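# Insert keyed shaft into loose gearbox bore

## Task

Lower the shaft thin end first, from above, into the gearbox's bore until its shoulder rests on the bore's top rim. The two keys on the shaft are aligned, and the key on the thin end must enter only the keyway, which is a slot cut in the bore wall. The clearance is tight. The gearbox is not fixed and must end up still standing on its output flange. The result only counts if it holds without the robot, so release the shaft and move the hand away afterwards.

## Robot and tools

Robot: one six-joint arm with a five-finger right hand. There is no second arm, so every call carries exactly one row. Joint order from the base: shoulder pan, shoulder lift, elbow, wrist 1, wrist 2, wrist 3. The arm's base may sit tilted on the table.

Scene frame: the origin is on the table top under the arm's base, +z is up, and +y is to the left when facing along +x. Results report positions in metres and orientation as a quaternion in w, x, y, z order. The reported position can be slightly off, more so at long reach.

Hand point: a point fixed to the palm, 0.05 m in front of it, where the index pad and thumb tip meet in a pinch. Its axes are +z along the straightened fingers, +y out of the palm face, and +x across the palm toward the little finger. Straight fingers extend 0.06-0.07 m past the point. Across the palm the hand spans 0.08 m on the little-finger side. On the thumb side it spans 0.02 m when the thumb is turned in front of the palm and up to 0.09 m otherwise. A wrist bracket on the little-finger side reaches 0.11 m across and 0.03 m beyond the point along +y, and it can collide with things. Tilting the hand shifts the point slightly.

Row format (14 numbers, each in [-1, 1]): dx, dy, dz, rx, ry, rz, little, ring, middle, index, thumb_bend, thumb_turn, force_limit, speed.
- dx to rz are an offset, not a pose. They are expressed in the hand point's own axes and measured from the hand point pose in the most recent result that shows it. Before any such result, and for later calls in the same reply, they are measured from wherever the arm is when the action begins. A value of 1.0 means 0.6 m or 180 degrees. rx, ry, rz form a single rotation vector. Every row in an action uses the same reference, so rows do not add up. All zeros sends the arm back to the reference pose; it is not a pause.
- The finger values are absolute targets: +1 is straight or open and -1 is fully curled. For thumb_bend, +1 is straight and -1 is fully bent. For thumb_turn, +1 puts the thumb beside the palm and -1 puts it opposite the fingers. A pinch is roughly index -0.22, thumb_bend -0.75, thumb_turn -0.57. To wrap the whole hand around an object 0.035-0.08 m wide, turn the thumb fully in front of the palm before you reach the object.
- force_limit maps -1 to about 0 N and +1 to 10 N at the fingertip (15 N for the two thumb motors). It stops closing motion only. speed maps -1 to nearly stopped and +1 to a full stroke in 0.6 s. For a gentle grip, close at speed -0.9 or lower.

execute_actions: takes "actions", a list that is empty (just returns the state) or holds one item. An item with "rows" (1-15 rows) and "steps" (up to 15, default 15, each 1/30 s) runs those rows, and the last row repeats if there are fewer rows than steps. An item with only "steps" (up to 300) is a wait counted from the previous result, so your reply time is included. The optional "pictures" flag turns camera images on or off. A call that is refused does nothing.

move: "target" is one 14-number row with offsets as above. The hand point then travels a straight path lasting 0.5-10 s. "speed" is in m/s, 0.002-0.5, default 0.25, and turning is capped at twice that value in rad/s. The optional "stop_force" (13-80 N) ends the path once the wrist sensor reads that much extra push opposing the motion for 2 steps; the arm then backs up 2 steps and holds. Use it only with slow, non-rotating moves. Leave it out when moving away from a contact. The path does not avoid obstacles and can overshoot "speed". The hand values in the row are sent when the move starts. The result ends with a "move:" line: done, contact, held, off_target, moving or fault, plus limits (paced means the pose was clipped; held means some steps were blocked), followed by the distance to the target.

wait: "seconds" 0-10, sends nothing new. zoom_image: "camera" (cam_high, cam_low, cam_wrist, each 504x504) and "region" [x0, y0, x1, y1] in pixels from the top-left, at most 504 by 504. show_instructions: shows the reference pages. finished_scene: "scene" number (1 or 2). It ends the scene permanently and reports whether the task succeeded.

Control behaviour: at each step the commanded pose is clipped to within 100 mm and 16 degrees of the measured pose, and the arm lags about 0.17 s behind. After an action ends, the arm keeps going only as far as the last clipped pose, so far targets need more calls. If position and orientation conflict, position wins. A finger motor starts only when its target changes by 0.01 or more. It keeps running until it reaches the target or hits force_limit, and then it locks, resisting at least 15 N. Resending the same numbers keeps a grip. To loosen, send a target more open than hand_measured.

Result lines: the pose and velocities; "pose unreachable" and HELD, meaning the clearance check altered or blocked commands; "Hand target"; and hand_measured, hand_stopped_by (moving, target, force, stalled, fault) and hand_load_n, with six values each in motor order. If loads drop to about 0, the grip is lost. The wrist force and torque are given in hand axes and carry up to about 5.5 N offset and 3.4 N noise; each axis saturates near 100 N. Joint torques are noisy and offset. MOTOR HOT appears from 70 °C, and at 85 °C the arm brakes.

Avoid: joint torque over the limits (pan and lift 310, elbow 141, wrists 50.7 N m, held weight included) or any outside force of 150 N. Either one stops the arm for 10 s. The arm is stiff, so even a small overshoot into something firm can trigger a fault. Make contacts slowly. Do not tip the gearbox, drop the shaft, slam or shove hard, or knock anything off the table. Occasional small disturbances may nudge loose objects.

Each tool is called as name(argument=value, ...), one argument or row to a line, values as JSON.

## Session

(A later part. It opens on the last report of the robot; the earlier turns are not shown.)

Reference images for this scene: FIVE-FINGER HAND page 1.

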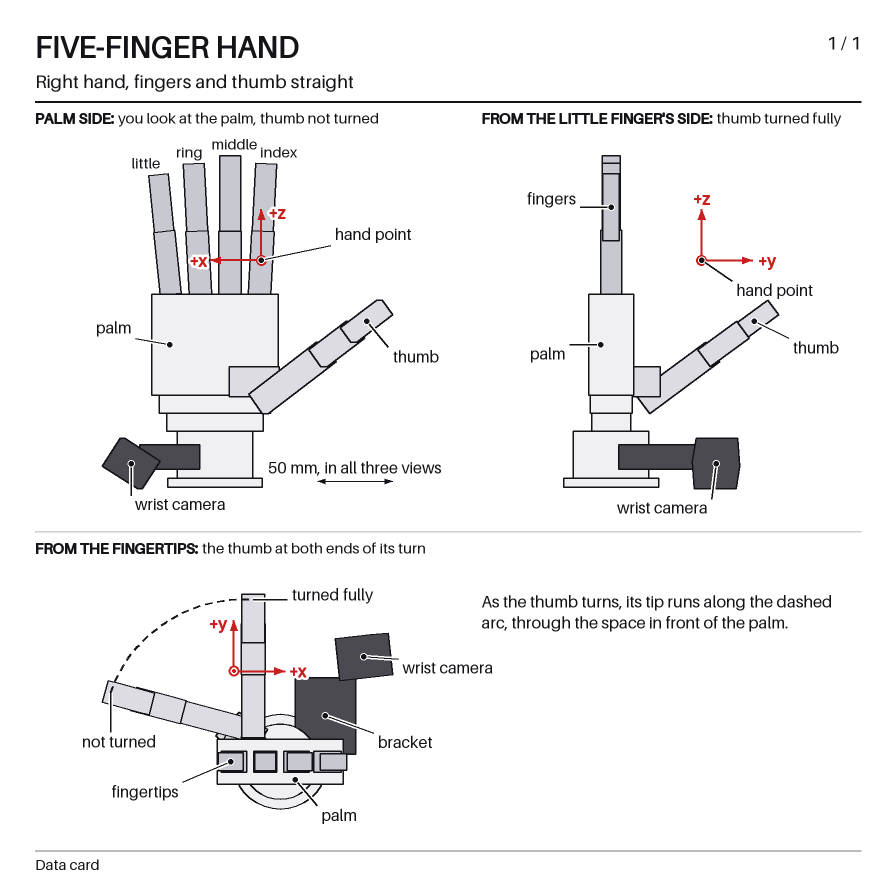

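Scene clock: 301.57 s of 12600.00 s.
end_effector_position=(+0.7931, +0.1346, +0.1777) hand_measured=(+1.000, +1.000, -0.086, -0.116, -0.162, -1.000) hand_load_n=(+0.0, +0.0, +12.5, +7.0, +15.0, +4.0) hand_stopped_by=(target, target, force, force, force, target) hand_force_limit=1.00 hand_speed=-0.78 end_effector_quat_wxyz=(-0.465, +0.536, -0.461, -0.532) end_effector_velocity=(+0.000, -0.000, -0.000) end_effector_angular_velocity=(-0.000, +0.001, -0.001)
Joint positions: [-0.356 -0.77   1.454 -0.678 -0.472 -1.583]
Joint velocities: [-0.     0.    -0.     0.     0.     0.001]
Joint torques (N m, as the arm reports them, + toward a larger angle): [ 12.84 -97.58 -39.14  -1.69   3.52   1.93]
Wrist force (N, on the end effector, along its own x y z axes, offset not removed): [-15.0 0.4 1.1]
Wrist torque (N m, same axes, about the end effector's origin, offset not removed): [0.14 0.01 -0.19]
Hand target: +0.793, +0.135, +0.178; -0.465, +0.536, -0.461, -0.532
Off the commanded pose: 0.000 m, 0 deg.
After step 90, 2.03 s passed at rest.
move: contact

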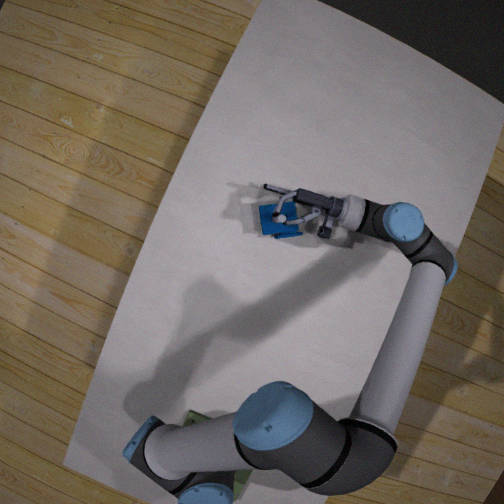

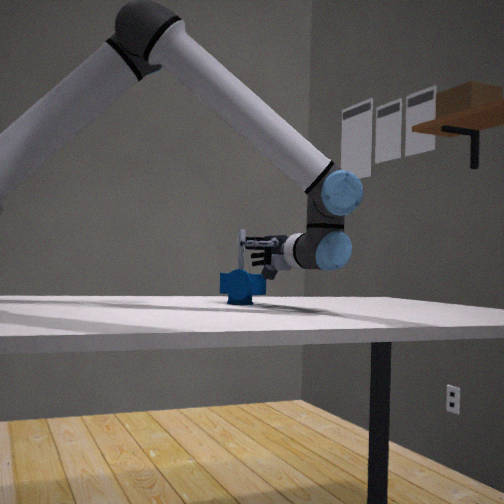

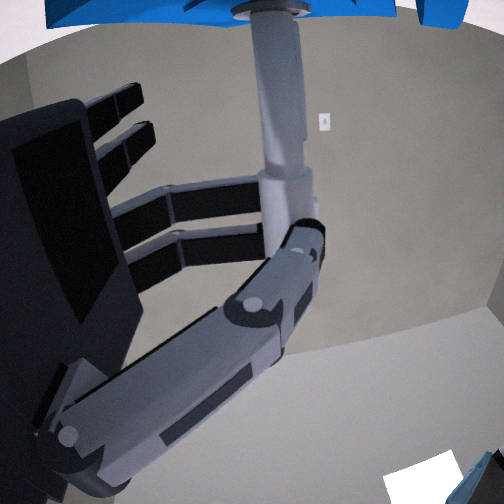

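move(
  target=[-0.001,0.003,0,0,0,0,1,1,-0.45,-0.45,-0.85,-1,1,-0.78],
  speed=0.003,
)

move(
  target=[0.012,0,0,0,0,0,1,1,-0.45,-0.45,-0.85,-1,1,-0.78],
  speed=0.002,
  stop_force=13,
)

zoom_image(
  camera="cam_wrist",
  region=[200,0,360,80],
)

zoom_image(
  camera="cam_low",
  region=[215,215,275,285],
)

Scene clock: 309.90 s of 12600.00 s.
end_effector_position=(+0.7914, +0.1344, +0.1783) hand_measured=(+1.000, +1.000, -0.086, -0.116, -0.162, -1.000) hand_load_n=(+0.0, +0.0, +13.0, +7.5, +13.5, +2.0) hand_stopped_by=(target, target, force, force, force, target) hand_force_limit=1.00 hand_speed=-0.78 end_effector_quat_wxyz=(-0.465, +0.536, -0.461, -0.532) end_effector_velocity=(-0.001, -0.000, +0.001) end_effector_angular_velocity=(-0.001, -0.003, +0.001)
Joint positions: [-0.357 -0.772  1.458 -0.679 -0.473 -1.583]
Joint velocities: [-0.    -0.003  0.002 -0.002 -0.001  0.   ]
Joint torques (N m, as the arm reports them, + toward a larger angle): [ -21.52 -116.67  -21.52   -0.95   -3.49   -3.72]
Wrist force (N, on the end effector, along its own x y z axes, offset not removed): [-1.0 1.1 -0.3]
Wrist torque (N m, same axes, about the end effector's origin, offset not removed): [0.77 0.04 -0.15]
Hand target: +0.791, +0.134, +0.178; -0.465, +0.536, -0.461, -0.532
Off the commanded pose: 0.000 m, 0 deg.
After step 90, 4.50 s passed at rest.
move: done

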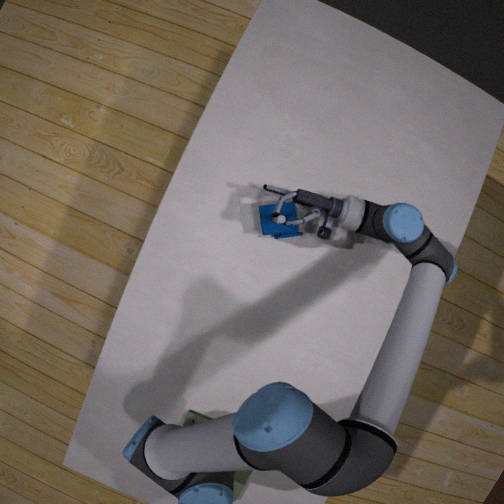

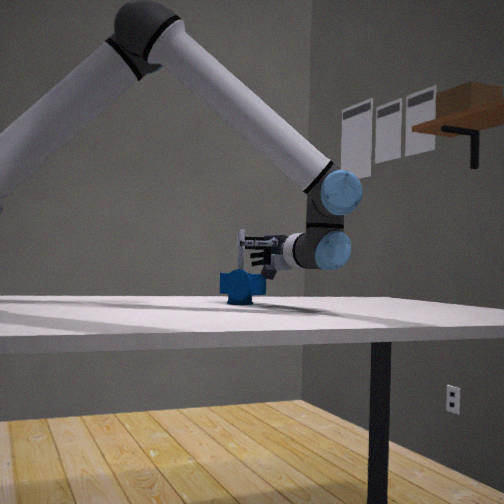

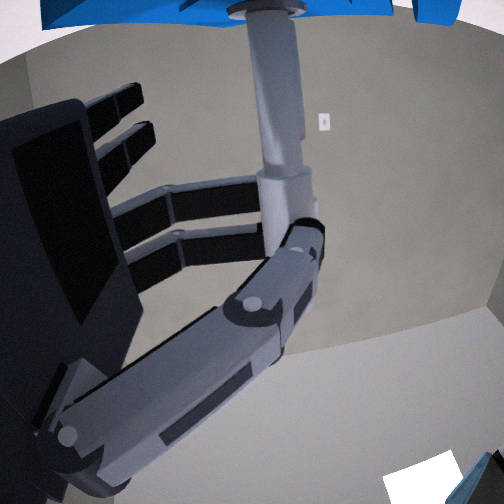

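Scene clock: 310.67 s of 12600.00 s.
end_effector_position=(+0.7914, +0.1344, +0.1775) hand_measured=(+1.000, +1.000, -0.086, -0.116, -0.162, -1.000) hand_load_n=(+0.0, +0.0, +14.0, +8.5, +13.0, +5.0) hand_stopped_by=(target, target, force, force, force, target) hand_force_limit=1.00 hand_speed=-0.78 end_effector_quat_wxyz=(-0.465, +0.536, -0.461, -0.532) end_effector_velocity=(-0.000, +0.000, -0.001) end_effector_angular_velocity=(+0.001, +0.003, -0.001)
Joint positions: [-0.357 -0.772  1.458 -0.68  -0.473 -1.583]
Joint velocities: [0.    0.002 0.001 0.    0.001 0.001]
Joint torques (N m, as the arm reports them, + toward a larger angle): [-18.97 -99.64 -17.52  -1.8   -2.44  -3.62]
Wrist force (N, on the end effector, along its own x y z axes, offset not removed): [-22.4 -5.9 3.7]
Wrist torque (N m, same axes, about the end effector's origin, offset not removed): [0.39 0.63 -0.17]
Hand target: +0.791, +0.134, +0.178; -0.465, +0.536, -0.461, -0.532
Off the commanded pose: 0.006 m, 0 deg.
move: contact

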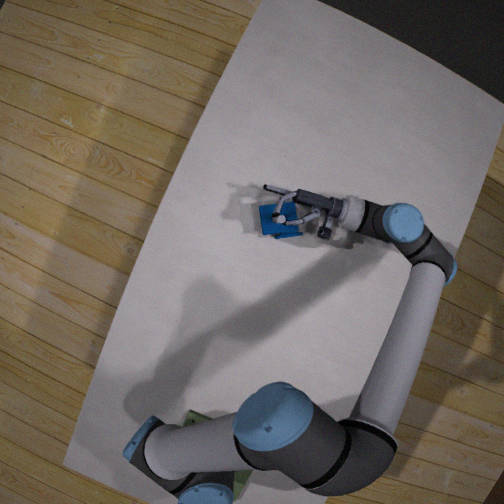

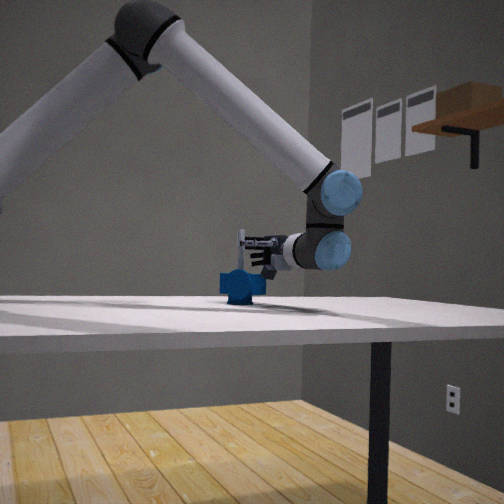

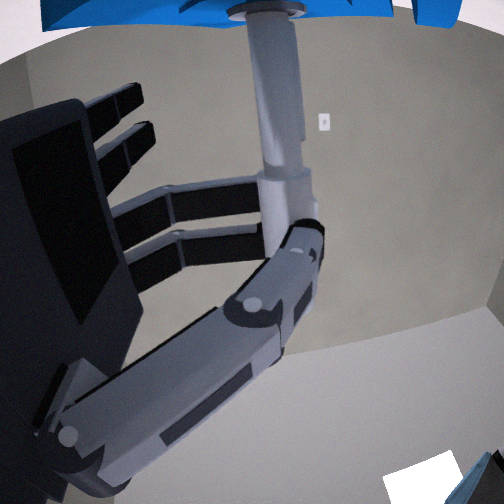

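Region (200, 0, 360, 80) of cam_wrist's 504x504 image, scaled by 3.150, with more detail than that image has.

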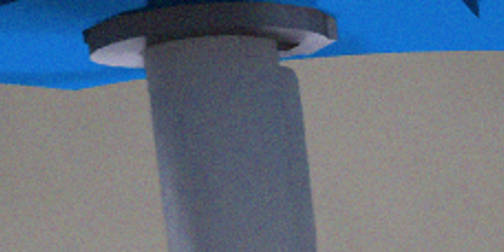

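Region (215, 215, 275, 285) of cam_low's 504x504 image, scaled by 7.200, with more detail than that image has; it fills the left 432 columns of this view, and the rest is white.

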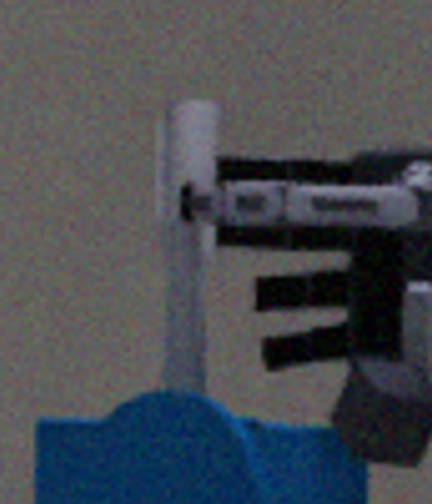

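execute_actions(
  actions=[
    {"rows":[[0,0,0,0,0,0,1,1,0.25,0.25,0.15,-1,1,-0.6]],"steps":15},
  ],
)

execute_actions(
  actions=[
    {"steps":30},
  ],
)

zoom_image(
  camera="cam_low",
  region=[215,215,275,285],
)

Scene clock: 332.50 s of 12600.00 s.
end_effector_position=(+0.7914, +0.1344, +0.1776) hand_measured=(+1.000, +1.000, +0.176, +0.148, -0.004, -1.000) hand_load_n=(+0.0, +0.0, +0.0, +0.0, +0.0, +0.0) hand_stopped_by=(target, target, moving, moving, moving, target) hand_force_limit=1.00 hand_speed=-0.60 end_effector_quat_wxyz=(-0.465, +0.536, -0.461, -0.532) end_effector_velocity=(+0.001, +0.001, -0.001) end_effector_angular_velocity=(-0.001, -0.004, +0.001)
Joint positions: [-0.357 -0.772  1.458 -0.68  -0.473 -1.583]
Joint velocities: [ 0.001  0.001 -0.001 -0.003  0.    -0.001]
Joint torques (N m, as the arm reports them, + toward a larger angle): [-16.92 -79.5  -38.4   -1.42  -2.04  -3.29]
Wrist force (N, on the end effector, along its own x y z axes, offset not removed): [-5.8 -2.6 -3.6]
Wrist torque (N m, same axes, about the end effector's origin, offset not removed): [-0.09 1.14 -0.52]
Hand target: +0.791, +0.134, +0.178; -0.465, +0.536, -0.461, -0.532
Off the commanded pose: 0.000 m, 0 deg.
Steps of this call (steps 1 to 90: nothing new was sent; then 18.33 s passed at rest; steps 91 to 105: all 15 steps of this action). Readings (end_effector_position | what the end effector reports):
91: (+0.7914, +0.1344, +0.1777) | hand_measured=(+1.000, +1.000, -0.086, -0.116, -0.162, -1.000) hand_load_n=(+0.0, +0.0, +13.5, +8.0, +13.0, +4.5) hand_stopped_by=(target, target, moving, moving, moving, target) hand_force_limit=1.00 hand_speed=-0.60
92: (+0.7914, +0.1344, +0.1777) | hand_measured=(+1.000, +1.000, -0.086, -0.116, -0.162, -1.000) hand_load_n=(+0.0, +0.0, +13.5, +8.0, +13.0, +4.5) hand_stopped_by=(target, target, moving, moving, moving, target) hand_force_limit=1.00 hand_speed=-0.60
94: (+0.7914, +0.1344, +0.1777) | hand_measured=(+1.000, +1.000, -0.068, -0.096, -0.154, -1.000) hand_load_n=(+0.0, +0.0, +6.5, +2.5, +8.0, +2.5) hand_stopped_by=(target, target, moving, moving, moving, target) hand_force_limit=1.00 hand_speed=-0.60
98: (+0.7914, +0.1344, +0.1777) | hand_measured=(+1.000, +1.000, +0.020, -0.008, -0.102, -1.000) hand_load_n=(+0.0, +0.0, +0.0, +0.0, +0.0, +0.0) hand_stopped_by=(target, target, moving, moving, moving, target) hand_force_limit=1.00 hand_speed=-0.60
105: the state above

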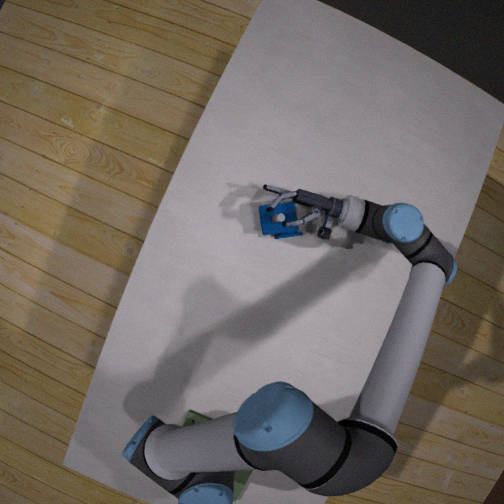

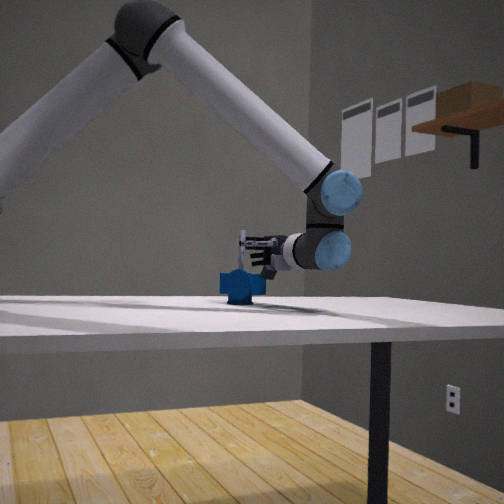

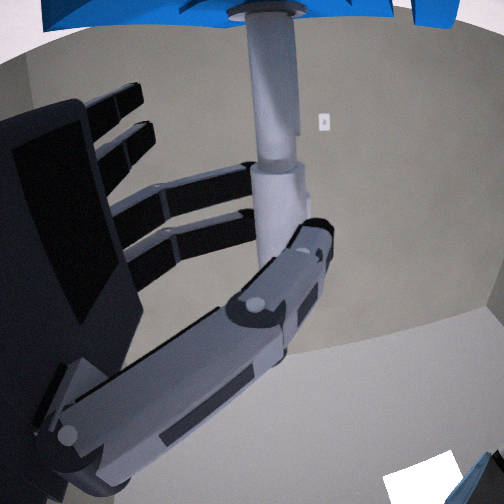

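Scene clock: 333.50 s of 12600.00 s.
end_effector_position=(+0.7914, +0.1344, +0.1775) hand_measured=(+1.000, +1.000, +0.250, +0.250, +0.150, -1.000) hand_load_n=(+0.0, +0.0, +0.0, +0.0, +0.0, +0.0) hand_stopped_by=(target, target, target, target, target, target) hand_force_limit=1.00 hand_speed=-0.60 end_effector_quat_wxyz=(-0.465, +0.536, -0.461, -0.532) end_effector_velocity=(+0.000, +0.001, +0.001) end_effector_angular_velocity=(-0.000, +0.001, +0.001)
Joint positions: [-0.357 -0.772  1.458 -0.68  -0.473 -1.583]
Joint velocities: [ 0.001 -0.    -0.     0.001  0.     0.001]
Joint torques (N m, as the arm reports them, + toward a larger angle): [-15.49 -80.76 -38.65  -1.07  -2.05  -2.83]
Wrist force (N, on the end effector, along its own x y z axes, offset not removed): [1.2 0.6 -3.9]
Wrist torque (N m, same axes, about the end effector's origin, offset not removed): [0.36 -0.09 -0.04]
Hand target: +0.791, +0.134, +0.178; -0.465, +0.536, -0.461, -0.532
Off the commanded pose: 0.000 m, 0 deg.
Steps of this call (steps 1 to 30: nothing new was sent). Readings (end_effector_position | what the end effector reports):
1: (+0.7914, +0.1344, +0.1776) | hand_measured=(+1.000, +1.000, +0.198, +0.170, +0.010, -1.000) hand_load_n=(+0.0, +0.0, +0.0, +0.0, +0.0, +0.0) hand_stopped_by=(target, target, moving, moving, moving, target) hand_force_limit=1.00 hand_speed=-0.60
2: (+0.7914, +0.1344, +0.1776) | hand_measured=(+1.000, +1.000, +0.220, +0.192, +0.024, -1.000) hand_load_n=(+0.0, +0.0, +0.0, +0.0, +0.0, +0.0) hand_stopped_by=(target, target, moving, moving, moving, target) hand_force_limit=1.00 hand_speed=-0.60
4: (+0.7914, +0.1344, +0.1775) | hand_measured=(+1.000, +1.000, +0.250, +0.236, +0.052, -1.000) hand_load_n=(+0.0, +0.0, +0.0, +0.0, +0.0, +0.0) hand_stopped_by=(target, target, moving, moving, moving, target) hand_force_limit=1.00 hand_speed=-0.60
8: (+0.7914, +0.1344, +0.1775) | hand_measured=(+1.000, +1.000, +0.250, +0.250, +0.108, -1.000) hand_load_n=(+0.0, +0.0, +0.0, +0.0, +0.0, +0.0) hand_stopped_by=(target, target, target, target, moving, target) hand_force_limit=1.00 hand_speed=-0.60
30: the state above

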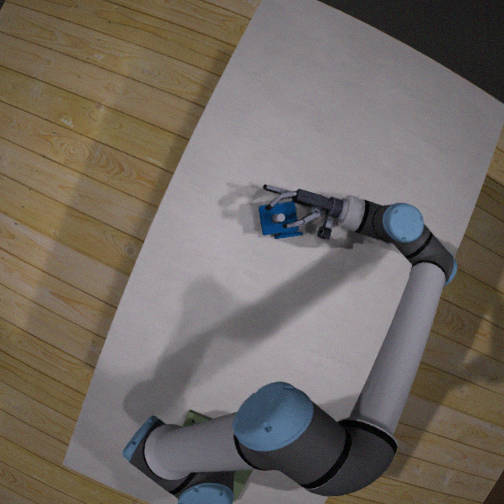

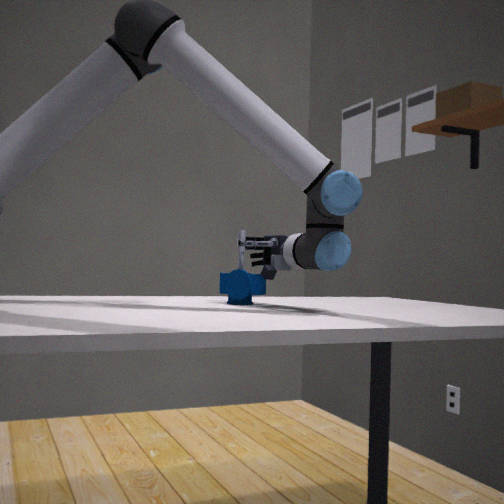

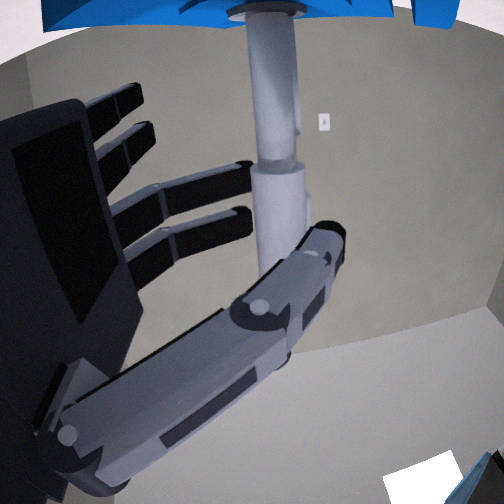

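Region (215, 215, 275, 285) of cam_low's 504x504 image, scaled by 7.200, with more detail than that image has; it fills the left 432 columns of this view, and the rest is white.

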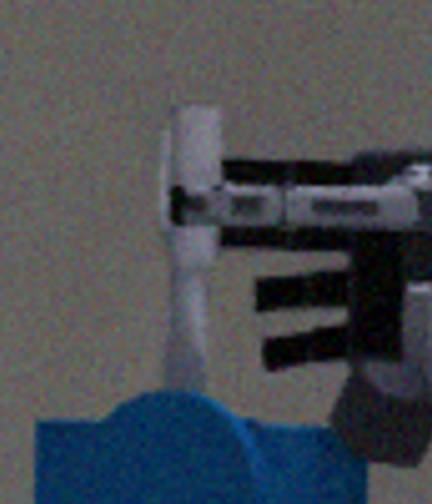

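zoom_image(
  camera="cam_wrist",
  region=[200,0,360,80],
)

zoom_image(
  camera="cam_high",
  region=[262,200,307,245],
)

Region (200, 0, 360, 80) of cam_wrist's 504x504 image, scaled by 3.150, with more detail than that image has.

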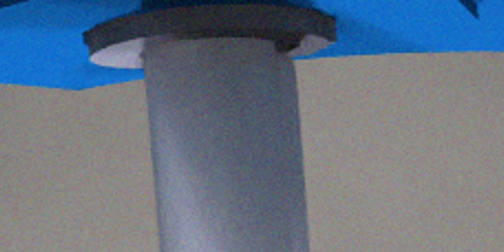

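Region (262, 200, 307, 245) of cam_high's 504x504 image, scaled by 11.200, with more detail than that image has.

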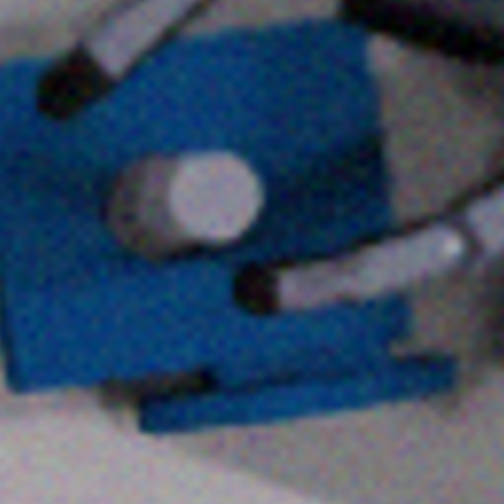

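zoom_image(
  camera="cam_wrist",
  region=[265,0,325,45],
)

zoom_image(
  camera="cam_wrist",
  region=[230,100,350,240],
)

Region (265, 0, 325, 45) of cam_wrist's 504x504 image, scaled by 8.400, with more detail than that image has; it fills the top 378 rows of this view, and the rest is white.

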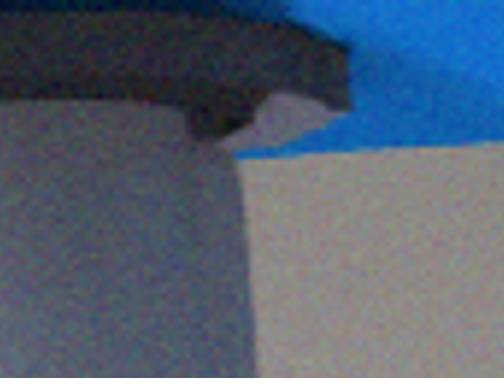

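Region (230, 100, 350, 240) of cam_wrist's 504x504 image, scaled by 3.600, with more detail than that image has; it fills the left 432 columns of this view, and the rest is white.

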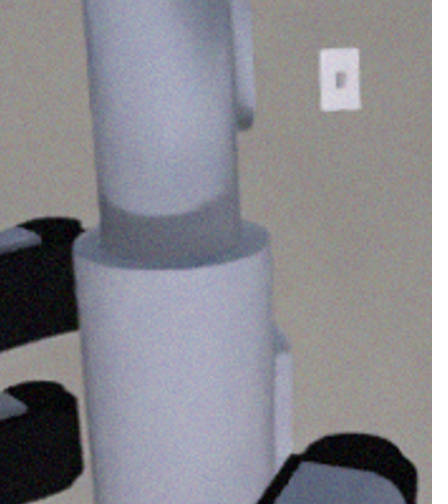

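move(
  target=[0,0.005,0,0,0,0,1,1,0.25,0.25,0.15,-1,1,-0.6],
  speed=0.003,
)

zoom_image(
  camera="cam_low",
  region=[215,215,275,285],
)

zoom_image(
  camera="cam_high",
  region=[262,200,307,245],
)

Scene clock: 357.60 s of 12600.00 s.
end_effector_position=(+0.7885, +0.1339, +0.1775) hand_measured=(+1.000, +1.000, +0.250, +0.250, +0.150, -1.000) hand_load_n=(+0.0, +0.0, +0.0, +0.0, +0.0, +0.0) hand_stopped_by=(target, target, target, target, target, target) hand_force_limit=1.00 hand_speed=-0.60 end_effector_quat_wxyz=(-0.465, +0.536, -0.461, -0.532) end_effector_velocity=(-0.001, -0.001, +0.000) end_effector_angular_velocity=(-0.000, -0.002, +0.001)
Joint positions: [-0.358 -0.775  1.466 -0.684 -0.475 -1.583]
Joint velocities: [-0.001 -0.001  0.001 -0.001 -0.002 -0.   ]
Joint torques (N m, as the arm reports them, + toward a larger angle): [ -21.67 -118.13  -22.45   -1.23   -2.76   -3.12]
Wrist force (N, on the end effector, along its own x y z axes, offset not removed): [-1.3 -2.7 -5.2]
Wrist torque (N m, same axes, about the end effector's origin, offset not removed): [-0.18 0.51 -0.61]
Hand target: +0.788, +0.134, +0.178; -0.465, +0.536, -0.461, -0.532
Off the commanded pose: 0.000 m, 0 deg.
After step 90, 19.87 s passed at rest.
move: done

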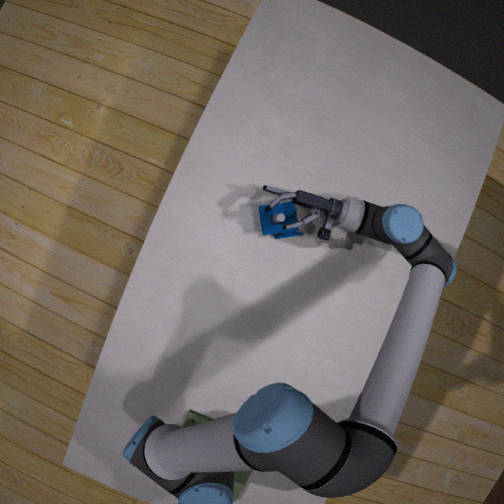

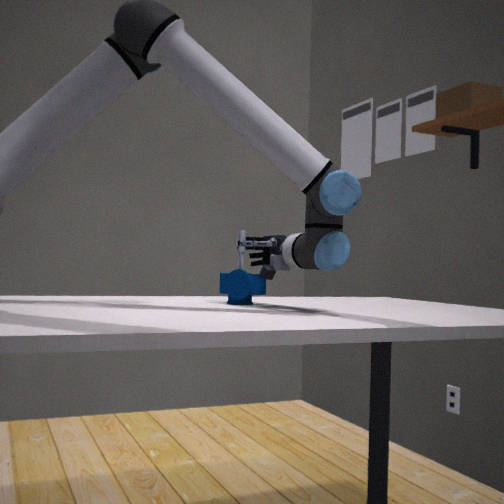

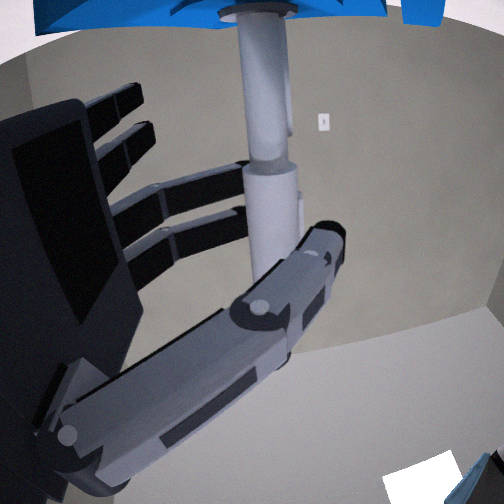

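Region (215, 215, 275, 285) of cam_low's 504x504 image, scaled by 7.200, with more detail than that image has; it fills the left 432 columns of this view, and the rest is white.

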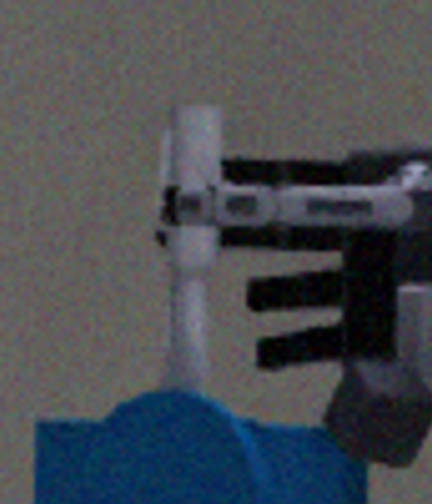

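Region (262, 200, 307, 245) of cam_high's 504x504 image, scaled by 11.200, with more detail than that image has.

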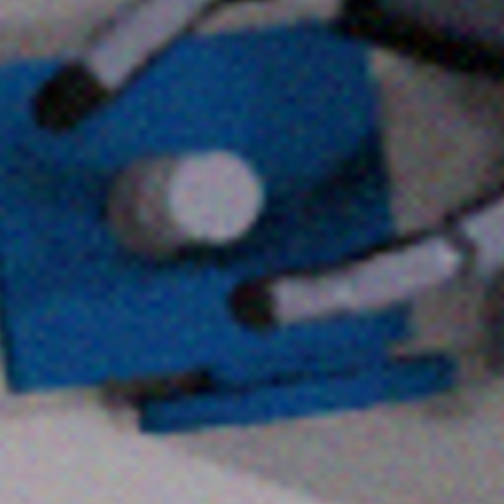

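move(
  target=[0,0.015,0,0,0,0,1,1,0.25,0.25,0.15,-1,1,-0.6],
  speed=0.006,
)

zoom_image(
  camera="cam_high",
  region=[252,190,312,250],
)

zoom_image(
  camera="cam_low",
  region=[215,215,275,285],
)

Scene clock: 371.97 s of 12600.00 s.
end_effector_position=(+0.7798, +0.1327, +0.1775) hand_measured=(+1.000, +1.000, +0.250, +0.250, +0.150, -1.000) hand_load_n=(+0.0, +0.0, +0.0, +0.0, +0.0, +0.0) hand_stopped_by=(target, target, target, target, target, target) hand_force_limit=1.00 hand_speed=-0.60 end_effector_quat_wxyz=(-0.465, +0.536, -0.461, -0.532) end_effector_velocity=(-0.001, -0.000, +0.001) end_effector_angular_velocity=(-0.001, -0.001, -0.000)
Joint positions: [-0.363 -0.786  1.487 -0.695 -0.479 -1.583]
Joint velocities: [-0.001 -0.003  0.004 -0.003 -0.     0.001]
Joint torques (N m, as the arm reports them, + toward a larger angle): [ -23.18 -116.95  -22.85   -0.74   -2.76    3.61]
Wrist force (N, on the end effector, along its own x y z axes, offset not removed): [-1.1 0.4 -1.5]
Wrist torque (N m, same axes, about the end effector's origin, offset not removed): [0.32 0.25 -0.19]
Hand target: +0.780, +0.133, +0.177; -0.465, +0.536, -0.461, -0.532
Off the commanded pose: 0.000 m, 0 deg.
After step 90, 9.67 s passed at rest.
move: done

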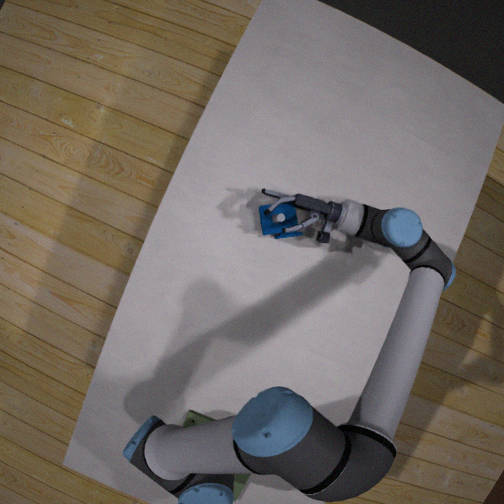

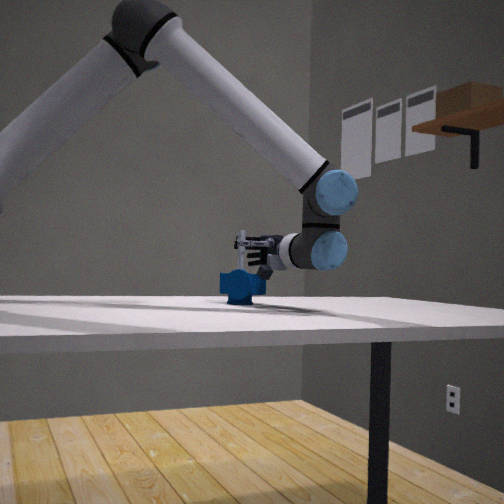

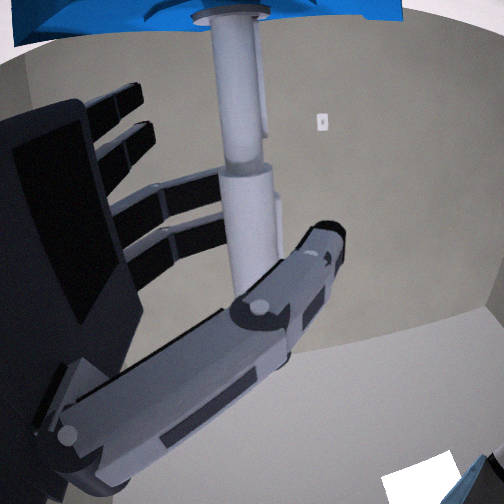

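Region (252, 190, 312, 250) of cam_high's 504x504 image, scaled by 8.400, with more detail than that image has.

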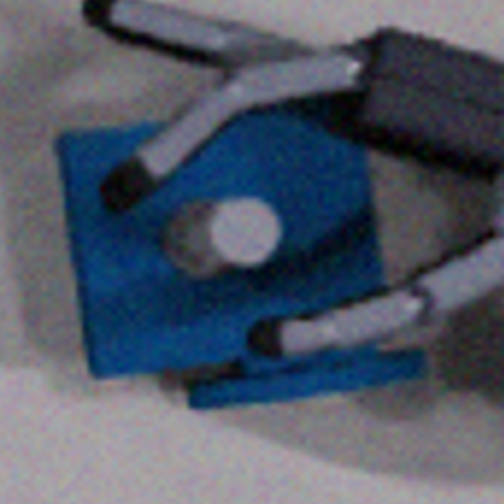

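Region (215, 215, 275, 285) of cam_low's 504x504 image, scaled by 7.200, with more detail than that image has; it fills the left 432 columns of this view, and the rest is white.

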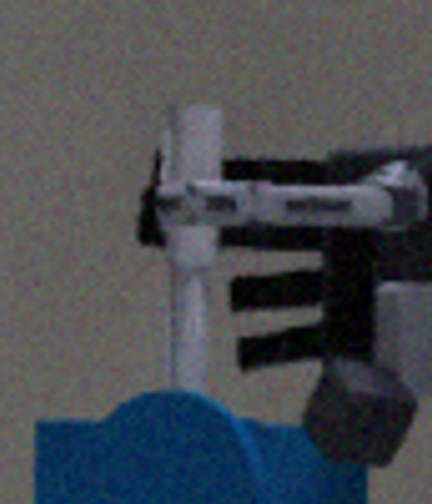

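zoom_image(
  camera="cam_wrist",
  region=[180,0,300,60],
)

Region (180, 0, 300, 60) of cam_wrist's 504x504 image, scaled by 4.200, with more detail than that image has.

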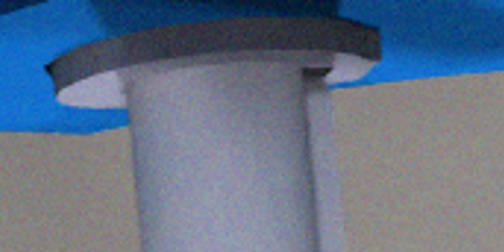

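move(
  target=[-0.175,0,0,0,0,0,1,1,0.25,0.25,0.15,-1,1,-0.6],
  speed=0.1,
)

move(
  target=[0,0.092,-0.07,0,-0.04,0,1,1,1,1,0.2,-1,1,0],
  speed=0.1,
)

zoom_image(
  camera="cam_high",
  region=[250,180,330,260],
)

zoom_image(
  camera="cam_low",
  region=[200,170,300,290],
)

Scene clock: 394.23 s of 12600.00 s.
end_effector_position=(+0.7792, +0.1326, +0.2822) hand_measured=(+1.000, +1.000, +0.250, +0.250, +0.150, -1.000) hand_load_n=(+0.0, +0.0, +0.0, +0.0, +0.0, +0.0) hand_stopped_by=(target, target, target, target, target, target) hand_force_limit=1.00 hand_speed=-0.60 end_effector_quat_wxyz=(-0.465, +0.536, -0.461, -0.532) end_effector_velocity=(+0.000, +0.000, +0.002) end_effector_angular_velocity=(+0.001, -0.001, -0.000)
Joint positions: [-0.364 -0.888  1.453 -0.558 -0.48  -1.583]
Joint velocities: [ 0.    -0.001 -0.002  0.004  0.    -0.002]
Joint torques (N m, as the arm reports them, + toward a larger angle): [ -20.98 -111.12  -47.64    2.59   -3.01   -4.01]
Wrist force (N, on the end effector, along its own x y z axes, offset not removed): [2.4 -0.9 -2.0]
Wrist torque (N m, same axes, about the end effector's origin, offset not removed): [0.16 -0.08 0.00]
Hand target: +0.779, +0.133, +0.282; -0.465, +0.536, -0.461, -0.532
Off the commanded pose: 0.000 m, 0 deg.
After step 90, 17.73 s passed at rest.
move: done

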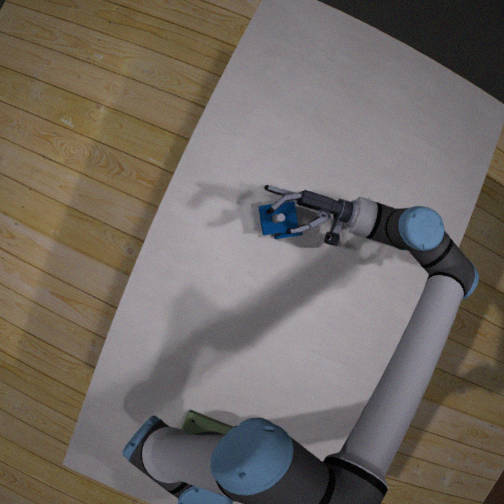

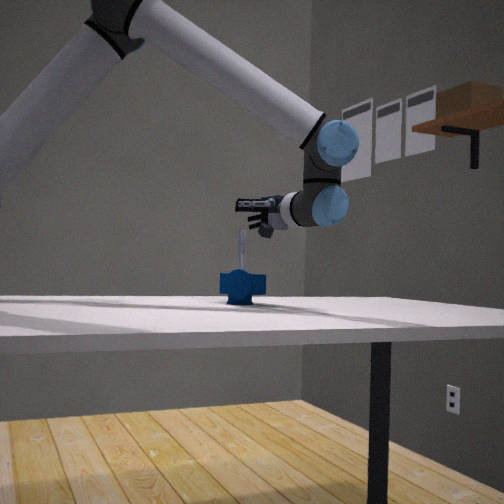

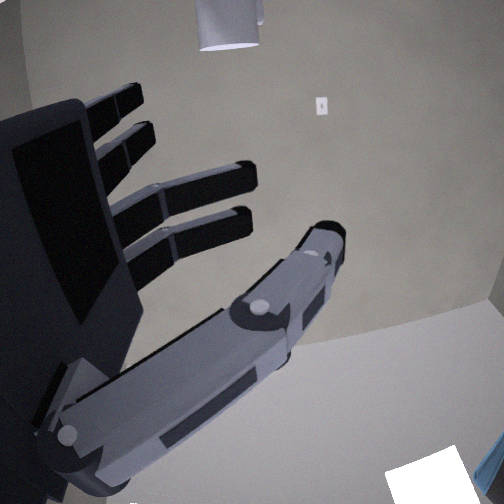

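Scene clock: 395.47 s of 12600.00 s.
end_effector_position=(+0.7306, +0.0834, +0.2819) hand_measured=(+1.000, +1.000, +1.000, +1.000, +0.200, -1.000) hand_load_n=(+0.0, +0.0, +0.0, +0.0, +0.0, +0.0) hand_stopped_by=(target, target, target, target, target, target) hand_force_limit=1.00 hand_speed=0.00 end_effector_quat_wxyz=(+0.493, -0.501, +0.431, +0.565) end_effector_velocity=(-0.001, -0.002, -0.000) end_effector_angular_velocity=(+0.003, -0.001, -0.001)
Joint positions: [-0.432 -0.873  1.504 -0.388 -0.563 -1.783]
Joint velocities: [-0.003  0.     0.002  0.003 -0.003 -0.005]
Joint torques (N m, as the arm reports them, + toward a larger angle): [-19.9  -72.81 -22.36   4.68  -3.74  -3.53]
Wrist force (N, on the end effector, along its own x y z axes, offset not removed): [-3.3 -1.4 -3.4]
Wrist torque (N m, same axes, about the end effector's origin, offset not removed): [0.25 0.60 -0.44]
Hand target: +0.730, +0.083, +0.282; +0.494, -0.501, +0.431, +0.565
Off the commanded pose: 0.000 m, 0 deg.
move: done

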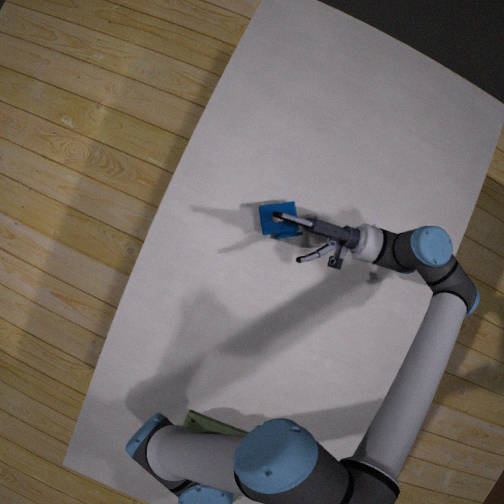

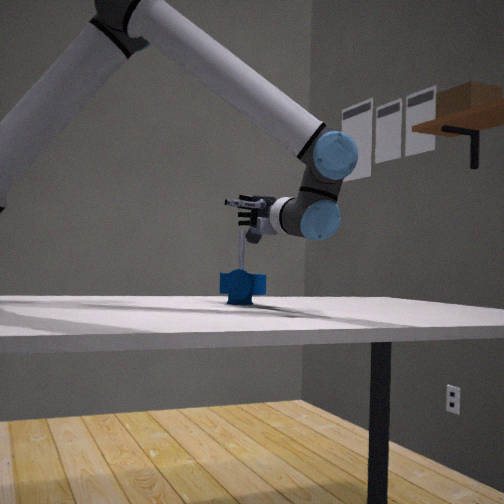

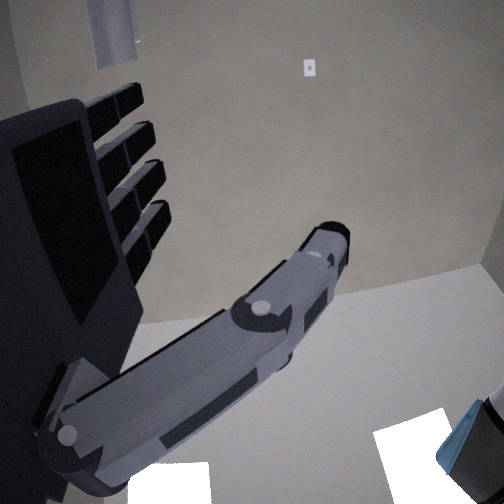

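Region (250, 180, 330, 260) of cam_high's 504x504 image, scaled by 6.300, with more detail than that image has.

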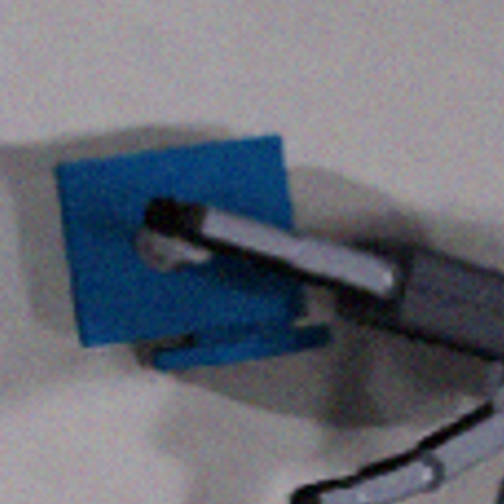

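Region (200, 170, 300, 290) of cam_low's 504x504 image, scaled by 4.200, with more detail than that image has.

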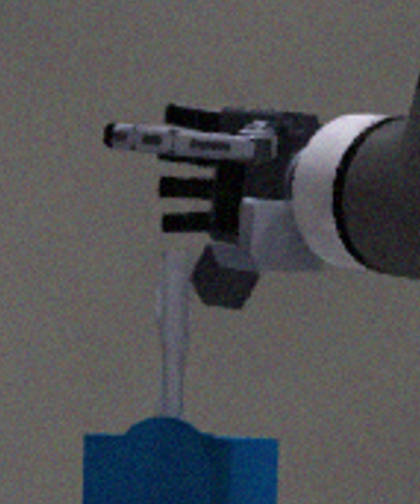

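move(
  target=[0.013,0.01,0.015,0,0,0,1,1,1,1,0.2,-1,1,0],
  speed=0.03,
)

zoom_image(
  camera="cam_high",
  region=[255,195,315,255],
)

zoom_image(
  camera="cam_low",
  region=[210,190,280,280],
)

Scene clock: 401.63 s of 12600.00 s.
end_effector_position=(+0.7234, +0.0922, +0.2754) hand_measured=(+1.000, +1.000, +1.000, +1.000, +0.200, -1.000) hand_load_n=(+0.0, +0.0, +0.0, +0.0, +0.0, +0.0) hand_stopped_by=(target, target, target, target, target, target) hand_force_limit=1.00 hand_speed=0.00 end_effector_quat_wxyz=(+0.493, -0.501, +0.431, +0.565) end_effector_velocity=(-0.001, +0.002, -0.001) end_effector_angular_velocity=(-0.001, -0.001, -0.000)
Joint positions: [-0.426 -0.878  1.527 -0.404 -0.556 -1.786]
Joint velocities: [ 0.002 -0.002  0.004 -0.003  0.002 -0.001]
Joint torques (N m, as the arm reports them, + toward a larger angle): [  12.34 -110.76  -23.38   -0.18    2.85   -3.99]
Wrist force (N, on the end effector, along its own x y z axes, offset not removed): [-1.0 2.9 2.8]
Wrist torque (N m, same axes, about the end effector's origin, offset not removed): [0.43 0.05 -0.19]
Hand target: +0.723, +0.092, +0.275; +0.493, -0.501, +0.431, +0.565
Off the commanded pose: 0.000 m, 0 deg.
After step 90, 2.37 s passed at rest.
move: done

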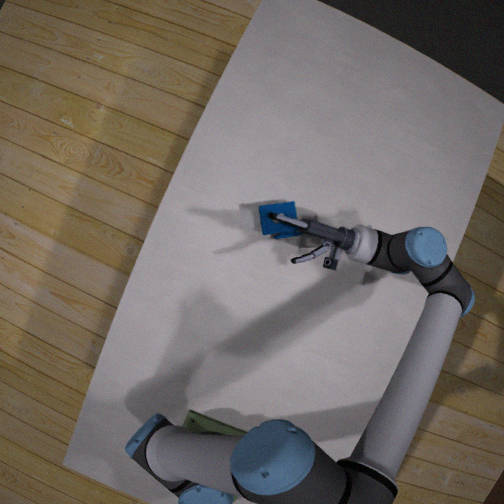

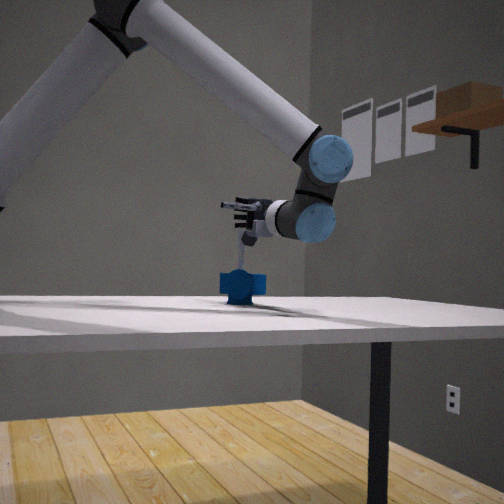

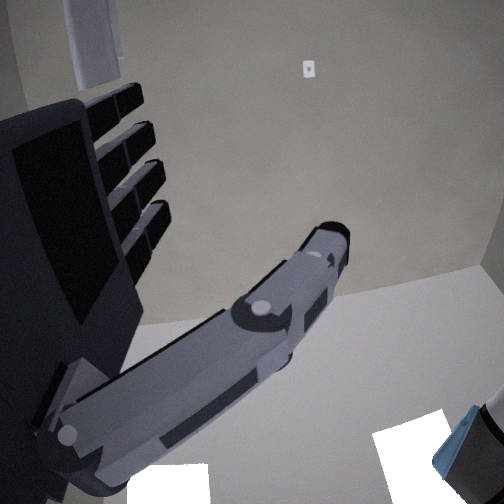

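Region (255, 195, 315, 255) of cam_high's 504x504 image, scaled by 8.400, with more detail than that image has.

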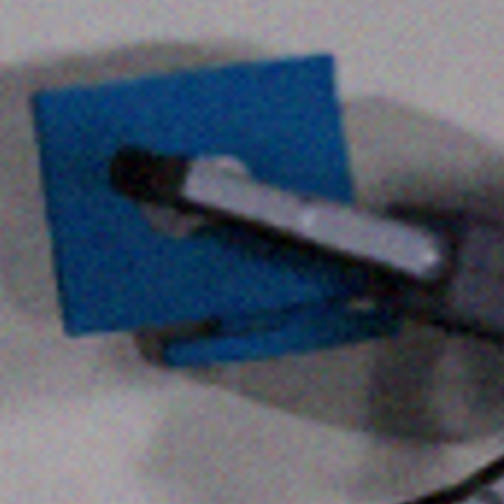

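Region (210, 190, 280, 280) of cam_low's 504x504 image, scaled by 5.600, with more detail than that image has.

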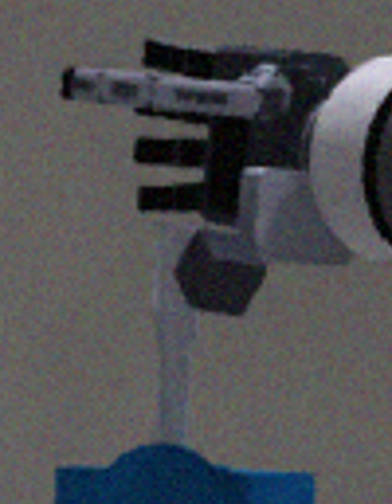

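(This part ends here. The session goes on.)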